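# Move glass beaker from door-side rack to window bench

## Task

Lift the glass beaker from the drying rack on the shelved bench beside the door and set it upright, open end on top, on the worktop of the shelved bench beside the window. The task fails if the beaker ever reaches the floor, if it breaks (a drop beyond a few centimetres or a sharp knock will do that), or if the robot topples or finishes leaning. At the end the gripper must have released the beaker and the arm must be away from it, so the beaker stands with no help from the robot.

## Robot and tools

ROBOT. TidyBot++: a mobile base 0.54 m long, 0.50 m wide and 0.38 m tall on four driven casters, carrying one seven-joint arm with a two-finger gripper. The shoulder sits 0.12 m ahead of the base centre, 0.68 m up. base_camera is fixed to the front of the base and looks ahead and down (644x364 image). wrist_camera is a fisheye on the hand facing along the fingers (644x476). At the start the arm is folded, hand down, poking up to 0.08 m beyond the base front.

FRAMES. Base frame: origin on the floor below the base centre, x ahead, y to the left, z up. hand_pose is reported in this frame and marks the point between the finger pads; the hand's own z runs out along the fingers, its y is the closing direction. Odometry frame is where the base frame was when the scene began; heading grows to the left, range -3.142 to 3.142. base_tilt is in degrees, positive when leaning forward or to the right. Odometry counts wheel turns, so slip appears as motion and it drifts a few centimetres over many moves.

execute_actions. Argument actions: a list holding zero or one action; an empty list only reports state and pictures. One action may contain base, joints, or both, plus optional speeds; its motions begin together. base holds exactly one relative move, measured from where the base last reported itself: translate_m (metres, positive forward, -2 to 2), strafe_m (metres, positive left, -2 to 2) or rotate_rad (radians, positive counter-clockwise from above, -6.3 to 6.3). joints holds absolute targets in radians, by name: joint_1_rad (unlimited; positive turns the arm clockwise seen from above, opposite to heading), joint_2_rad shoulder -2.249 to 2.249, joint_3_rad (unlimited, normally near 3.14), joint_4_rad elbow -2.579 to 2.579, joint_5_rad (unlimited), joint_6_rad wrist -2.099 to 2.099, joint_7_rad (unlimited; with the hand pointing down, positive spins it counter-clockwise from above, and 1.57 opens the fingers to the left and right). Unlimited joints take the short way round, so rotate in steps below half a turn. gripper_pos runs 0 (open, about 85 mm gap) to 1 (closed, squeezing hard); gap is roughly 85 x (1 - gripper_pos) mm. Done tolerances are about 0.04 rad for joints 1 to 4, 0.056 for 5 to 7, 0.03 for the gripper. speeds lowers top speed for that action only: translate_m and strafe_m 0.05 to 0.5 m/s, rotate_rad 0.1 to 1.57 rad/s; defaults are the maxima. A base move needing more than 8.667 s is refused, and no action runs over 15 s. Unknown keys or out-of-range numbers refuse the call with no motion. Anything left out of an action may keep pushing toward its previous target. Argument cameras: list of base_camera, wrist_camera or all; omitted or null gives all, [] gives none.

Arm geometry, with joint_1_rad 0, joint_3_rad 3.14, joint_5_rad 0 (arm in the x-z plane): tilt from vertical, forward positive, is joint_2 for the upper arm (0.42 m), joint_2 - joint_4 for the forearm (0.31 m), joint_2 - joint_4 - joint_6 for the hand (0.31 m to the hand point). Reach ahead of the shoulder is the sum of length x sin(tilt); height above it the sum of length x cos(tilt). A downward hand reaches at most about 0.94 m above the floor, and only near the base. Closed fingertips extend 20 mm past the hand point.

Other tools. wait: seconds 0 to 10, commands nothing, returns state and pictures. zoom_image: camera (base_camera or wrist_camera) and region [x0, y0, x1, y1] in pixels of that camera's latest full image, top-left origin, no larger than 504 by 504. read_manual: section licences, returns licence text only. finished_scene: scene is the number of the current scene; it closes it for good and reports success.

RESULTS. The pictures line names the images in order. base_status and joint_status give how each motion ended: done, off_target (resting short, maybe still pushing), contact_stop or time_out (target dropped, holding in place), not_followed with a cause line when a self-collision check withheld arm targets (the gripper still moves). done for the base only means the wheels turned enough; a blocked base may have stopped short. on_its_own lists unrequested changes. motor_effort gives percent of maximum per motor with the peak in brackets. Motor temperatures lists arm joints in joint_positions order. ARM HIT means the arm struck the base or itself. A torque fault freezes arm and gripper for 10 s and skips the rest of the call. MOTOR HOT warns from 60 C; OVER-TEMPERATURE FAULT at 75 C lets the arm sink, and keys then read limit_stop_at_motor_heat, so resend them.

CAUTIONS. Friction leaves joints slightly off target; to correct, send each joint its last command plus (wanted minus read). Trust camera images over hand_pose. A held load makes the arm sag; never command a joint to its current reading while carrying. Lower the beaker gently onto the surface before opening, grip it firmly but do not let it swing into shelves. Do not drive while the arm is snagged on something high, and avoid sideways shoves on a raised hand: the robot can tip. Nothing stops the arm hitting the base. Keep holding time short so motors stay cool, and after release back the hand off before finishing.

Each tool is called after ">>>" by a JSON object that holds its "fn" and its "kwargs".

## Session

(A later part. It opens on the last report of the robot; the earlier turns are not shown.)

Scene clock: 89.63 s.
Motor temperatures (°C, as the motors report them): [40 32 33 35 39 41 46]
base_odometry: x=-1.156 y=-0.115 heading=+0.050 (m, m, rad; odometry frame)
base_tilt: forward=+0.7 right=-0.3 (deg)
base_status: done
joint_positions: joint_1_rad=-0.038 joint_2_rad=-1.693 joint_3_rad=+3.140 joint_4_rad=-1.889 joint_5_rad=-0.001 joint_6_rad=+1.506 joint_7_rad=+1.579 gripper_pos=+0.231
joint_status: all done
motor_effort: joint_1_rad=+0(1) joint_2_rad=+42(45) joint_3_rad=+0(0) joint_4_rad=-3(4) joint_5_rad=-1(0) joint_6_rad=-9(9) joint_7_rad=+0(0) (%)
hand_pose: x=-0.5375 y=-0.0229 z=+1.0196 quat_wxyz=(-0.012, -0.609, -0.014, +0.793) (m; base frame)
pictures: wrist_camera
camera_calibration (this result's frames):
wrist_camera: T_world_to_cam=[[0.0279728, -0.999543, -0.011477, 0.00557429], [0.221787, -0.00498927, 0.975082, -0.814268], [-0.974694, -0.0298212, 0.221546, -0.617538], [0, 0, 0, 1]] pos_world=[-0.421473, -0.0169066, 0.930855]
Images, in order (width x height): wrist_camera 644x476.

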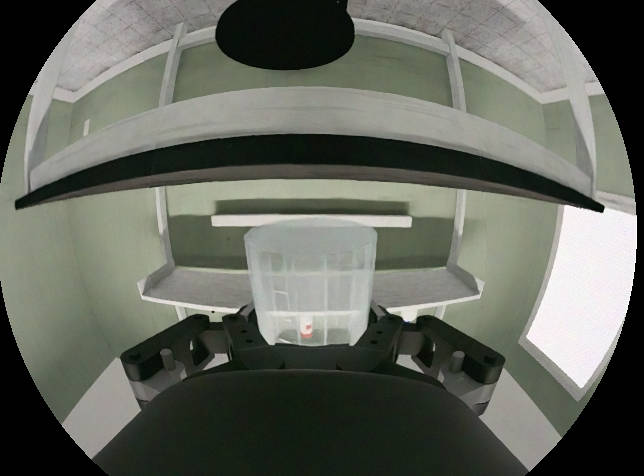

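>>> {"fn": "execute_actions", "kwargs": {"actions": [{"base": {"translate_m": -0.125}, "speeds": {"translate_m": 0.15}}], "cameras": ["wrist_camera"]}}

>>> {"fn": "zoom_image", "kwargs": {"camera": "wrist_camera", "region": [190, 0, 460, 270]}}

Scene clock: 92.57 s.
Motor temperatures (°C, as the motors report them): [40 32 33 35 39 41 46]
base_odometry: x=-1.281 y=-0.122 heading=+0.050 (m, m, rad; odometry frame)
base_tilt: forward=+0.7 right=-0.2 (deg)
base_status: done
joint_positions: joint_1_rad=-0.038 joint_2_rad=-1.694 joint_3_rad=+3.140 joint_4_rad=-1.889 joint_5_rad=-0.001 joint_6_rad=+1.506 joint_7_rad=+1.579 gripper_pos=+0.231
joint_status: not commanded
motor_effort: joint_1_rad=+0(1) joint_2_rad=+43(43) joint_3_rad=+0(0) joint_4_rad=-3(4) joint_5_rad=-1(0) joint_6_rad=-9(9) joint_7_rad=+0(0) (%)
hand_pose: x=-0.5380 y=-0.0229 z=+1.0188 quat_wxyz=(-0.012, -0.609, -0.014, +0.793) (m; base frame)
pictures: wrist_camera
camera_calibration (this result's frames):
wrist_camera: T_world_to_cam=[[0.0279899, -0.999542, -0.0114906, 0.00558356], [0.220408, -0.00504098, 0.975395, -0.814479], [-0.975006, -0.0298339, 0.220166, -0.616618], [0, 0, 0, 1]] pos_world=[-0.421845, -0.0169209, 0.930261]
Images, in order (width x height): wrist_camera 644x476.

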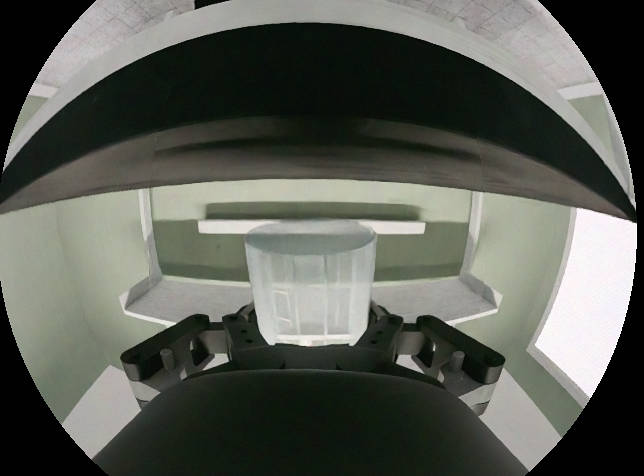

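Region (190, 0, 460, 270) of wrist_camera's 644x476 image, scaled by 1.867.

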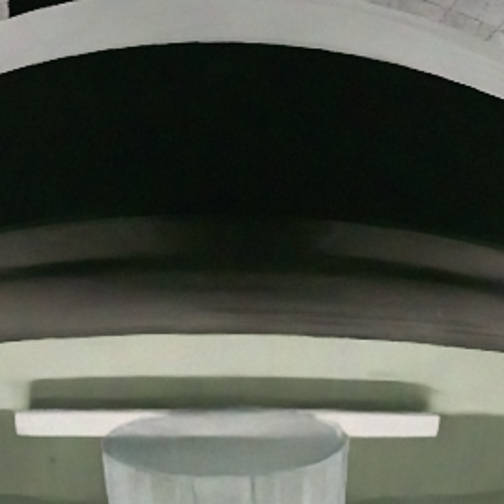

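>>> {"fn": "execute_actions", "kwargs": {"actions": [{"base": {"translate_m": -0.008}, "joints": {"joint_2_rad": -1.737}, "speeds": {"translate_m": 0.05}}], "cameras": ["wrist_camera"]}}

Scene clock: 94.23 s.
Motor temperatures (°C, as the motors report them): [40 32 33 35 39 41 46]
base_odometry: x=-1.290 y=-0.122 heading=+0.050 (m, m, rad; odometry frame)
base_tilt: forward=+0.7 right=-0.3 (deg)
base_status: done
joint_positions: joint_1_rad=-0.038 joint_2_rad=-1.739 joint_3_rad=+3.140 joint_4_rad=-1.889 joint_5_rad=-0.001 joint_6_rad=+1.506 joint_7_rad=+1.579 gripper_pos=+0.231
joint_status: all done
motor_effort: joint_1_rad=+0(1) joint_2_rad=+43(45) joint_3_rad=-1(0) joint_4_rad=-3(4) joint_5_rad=-1(0) joint_6_rad=-9(10) joint_7_rad=+0(1) (%)
hand_pose: x=-0.5525 y=-0.0235 z=+0.9889 quat_wxyz=(-0.012, -0.627, -0.014, +0.779) (m; base frame)
pictures: wrist_camera
camera_calibration (this result's frames):
wrist_camera: T_world_to_cam=[[0.0285158, -0.999522, -0.0119108, 0.00580745], [0.176324, -0.0066991, 0.984309, -0.815321], [-0.983919, -0.0301685, 0.176049, -0.585495], [0, 0, 0, 1]] pos_world=[-0.432484, -0.0173208, 0.905673]
Images, in order (width x height): wrist_camera 644x476.

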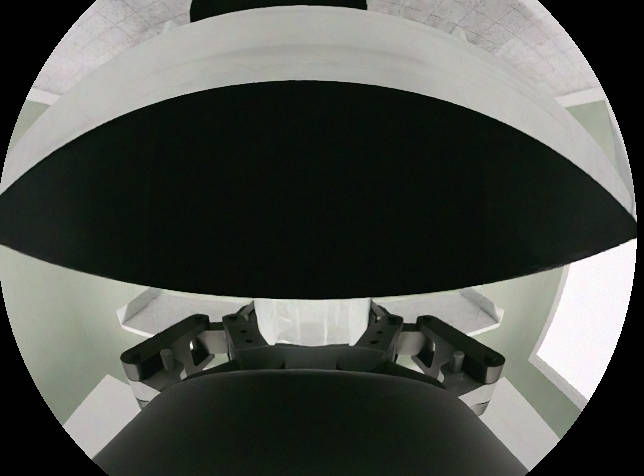

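>>> {"fn": "execute_actions", "kwargs": {"actions": [{"joints": {"joint_2_rad": -1.755}}], "cameras": ["wrist_camera"]}}

Scene clock: 95.37 s.
Motor temperatures (°C, as the motors report them): [40 32 33 35 39 41 46]
base_odometry: x=-1.290 y=-0.122 heading=+0.050 (m, m, rad; odometry frame)
base_tilt: forward=+0.7 right=-0.2 (deg)
base_status: not commanded
joint_positions: joint_1_rad=-0.038 joint_2_rad=-1.747 joint_3_rad=+3.140 joint_4_rad=-1.889 joint_5_rad=-0.001 joint_6_rad=+1.503 joint_7_rad=+1.579 gripper_pos=+0.231
joint_status: all done
motor_effort: joint_1_rad=+0(0) joint_2_rad=+42(43) joint_3_rad=+0(0) joint_4_rad=-3(4) joint_5_rad=-1(0) joint_6_rad=-9(9) joint_7_rad=+0(1) (%)
hand_pose: x=-0.5549 y=-0.0236 z=+0.9841 quat_wxyz=(-0.012, -0.629, -0.014, +0.777) (m; base frame)
pictures: wrist_camera
camera_calibration (this result's frames):
wrist_camera: T_world_to_cam=[[0.0285838, -0.99952, -0.0119282, 0.00578568], [0.170929, -0.00686988, 0.985259, -0.814159], [-0.984869, -0.0302014, 0.170651, -0.582196], [0, 0, 0, 1]] pos_world=[-0.434388, -0.0173934, 0.901579]
Images, in order (width x height): wrist_camera 644x476.

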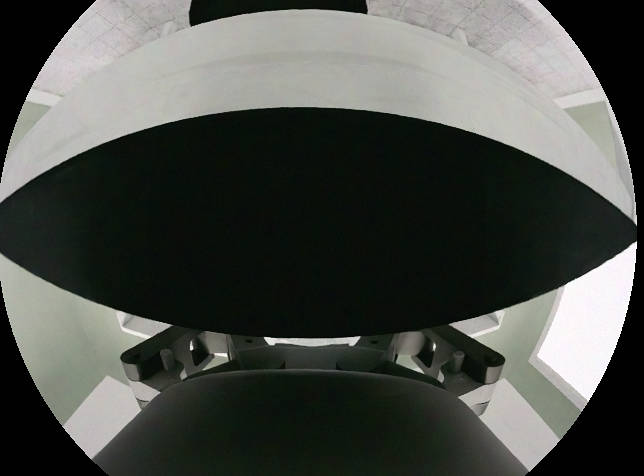

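>>> {"fn": "execute_actions", "kwargs": {"actions": [{"joints": {"gripper_pos": 0.0, "joint_2_rad": -1.746}}], "cameras": ["wrist_camera"]}}

Scene clock: 97.00 s.
Motor temperatures (°C, as the motors report them): [40 32 33 35 39 41 46]
base_odometry: x=-1.290 y=-0.122 heading=+0.050 (m, m, rad; odometry frame)
base_tilt: forward=+0.7 right=-0.3 (deg)
base_status: not commanded
joint_positions: joint_1_rad=-0.038 joint_2_rad=-1.747 joint_3_rad=+3.140 joint_4_rad=-1.889 joint_5_rad=-0.001 joint_6_rad=+1.503 joint_7_rad=+1.579 gripper_pos=+0.000
joint_status: all done
motor_effort: joint_1_rad=+0(1) joint_2_rad=+41(42) joint_3_rad=+0(1) joint_4_rad=-3(3) joint_5_rad=-1(1) joint_6_rad=-8(8) joint_7_rad=+0(0) (%)
hand_pose: x=-0.5549 y=-0.0236 z=+0.9841 quat_wxyz=(-0.012, -0.629, -0.014, +0.777) (m; base frame)
pictures: wrist_camera
camera_calibration (this result's frames):
wrist_camera: T_world_to_cam=[[0.0285834, -0.99952, -0.0119278, 0.00578512], [0.170953, -0.00686876, 0.985255, -0.814149], [-0.984864, -0.030201, 0.170675, -0.582217], [0, 0, 0, 1]] pos_world=[-0.434389, -0.0173934, 0.901584]
Images, in order (width x height): wrist_camera 644x476.

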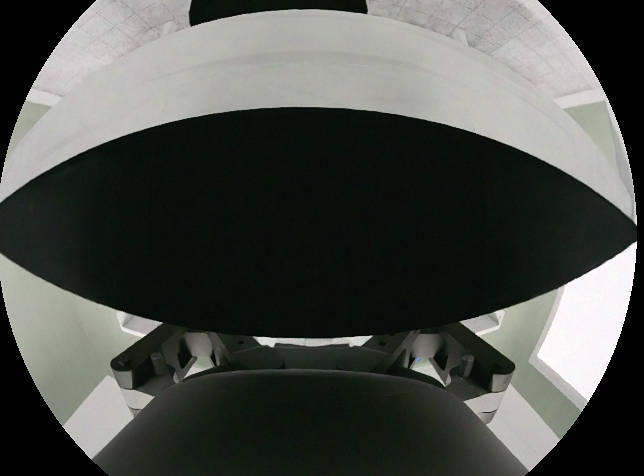

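>>> {"fn": "execute_actions", "kwargs": {"actions": [{"base": {"translate_m": 0.3}, "joints": {"joint_2_rad": -1.70}, "speeds": {"translate_m": 0.25}}], "cameras": ["wrist_camera"]}}

Scene clock: 100.10 s.
Motor temperatures (°C, as the motors report them): [40 32 33 35 39 41 46]
base_odometry: x=-0.990 y=-0.107 heading=+0.051 (m, m, rad; odometry frame)
base_tilt: forward=+0.7 right=-0.3 (deg)
base_status: done
joint_positions: joint_1_rad=-0.038 joint_2_rad=-1.709 joint_3_rad=+3.140 joint_4_rad=-1.887 joint_5_rad=-0.001 joint_6_rad=+1.502 joint_7_rad=+1.579 gripper_pos=+0.000
joint_status: all done
motor_effort: joint_1_rad=+0(3) joint_2_rad=+41(44) joint_3_rad=+0(1) joint_4_rad=-3(5) joint_5_rad=+0(1) joint_6_rad=-8(9) joint_7_rad=+0(0) (%)
hand_pose: x=-0.5435 y=-0.0233 z=+1.0092 quat_wxyz=(-0.012, -0.615, -0.014, +0.789) (m; base frame)
pictures: wrist_camera
camera_calibration (this result's frames):
wrist_camera: T_world_to_cam=[[0.0283813, -0.999531, -0.0115316, 0.00555062], [0.206926, -0.0054115, 0.978342, -0.814195], [-0.977945, -0.0301528, 0.206676, -0.607875], [0, 0, 0, 1]] pos_world=[-0.426148, -0.0171871, 0.922258]
Images, in order (width x height): wrist_camera 644x476.

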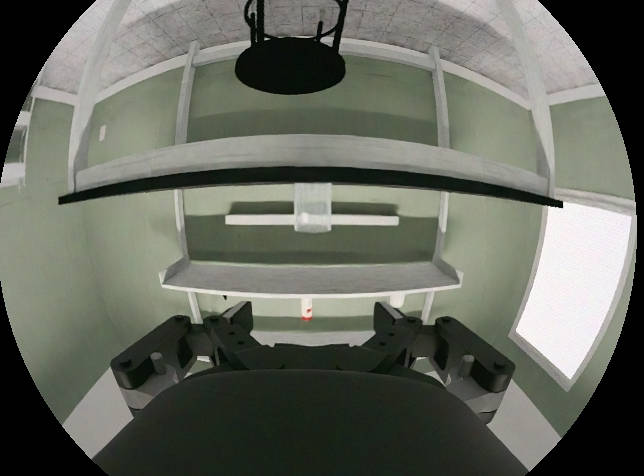

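>>> {"fn": "zoom_image", "kwargs": {"camera": "wrist_camera", "region": [265, 155, 365, 245]}}

Region (265, 155, 365, 245) of wrist_camera's 644x476 image, scaled by 5.040; it fills the top 454 rows of this view, and the rest is white.

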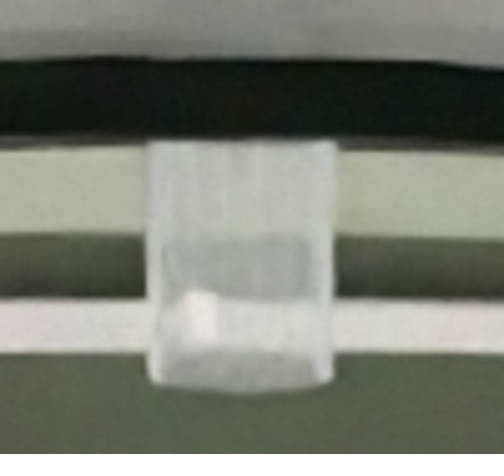

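>>> {"fn": "finished_scene", "kwargs": {"scene": 1}}

The scene is finished: the task was done.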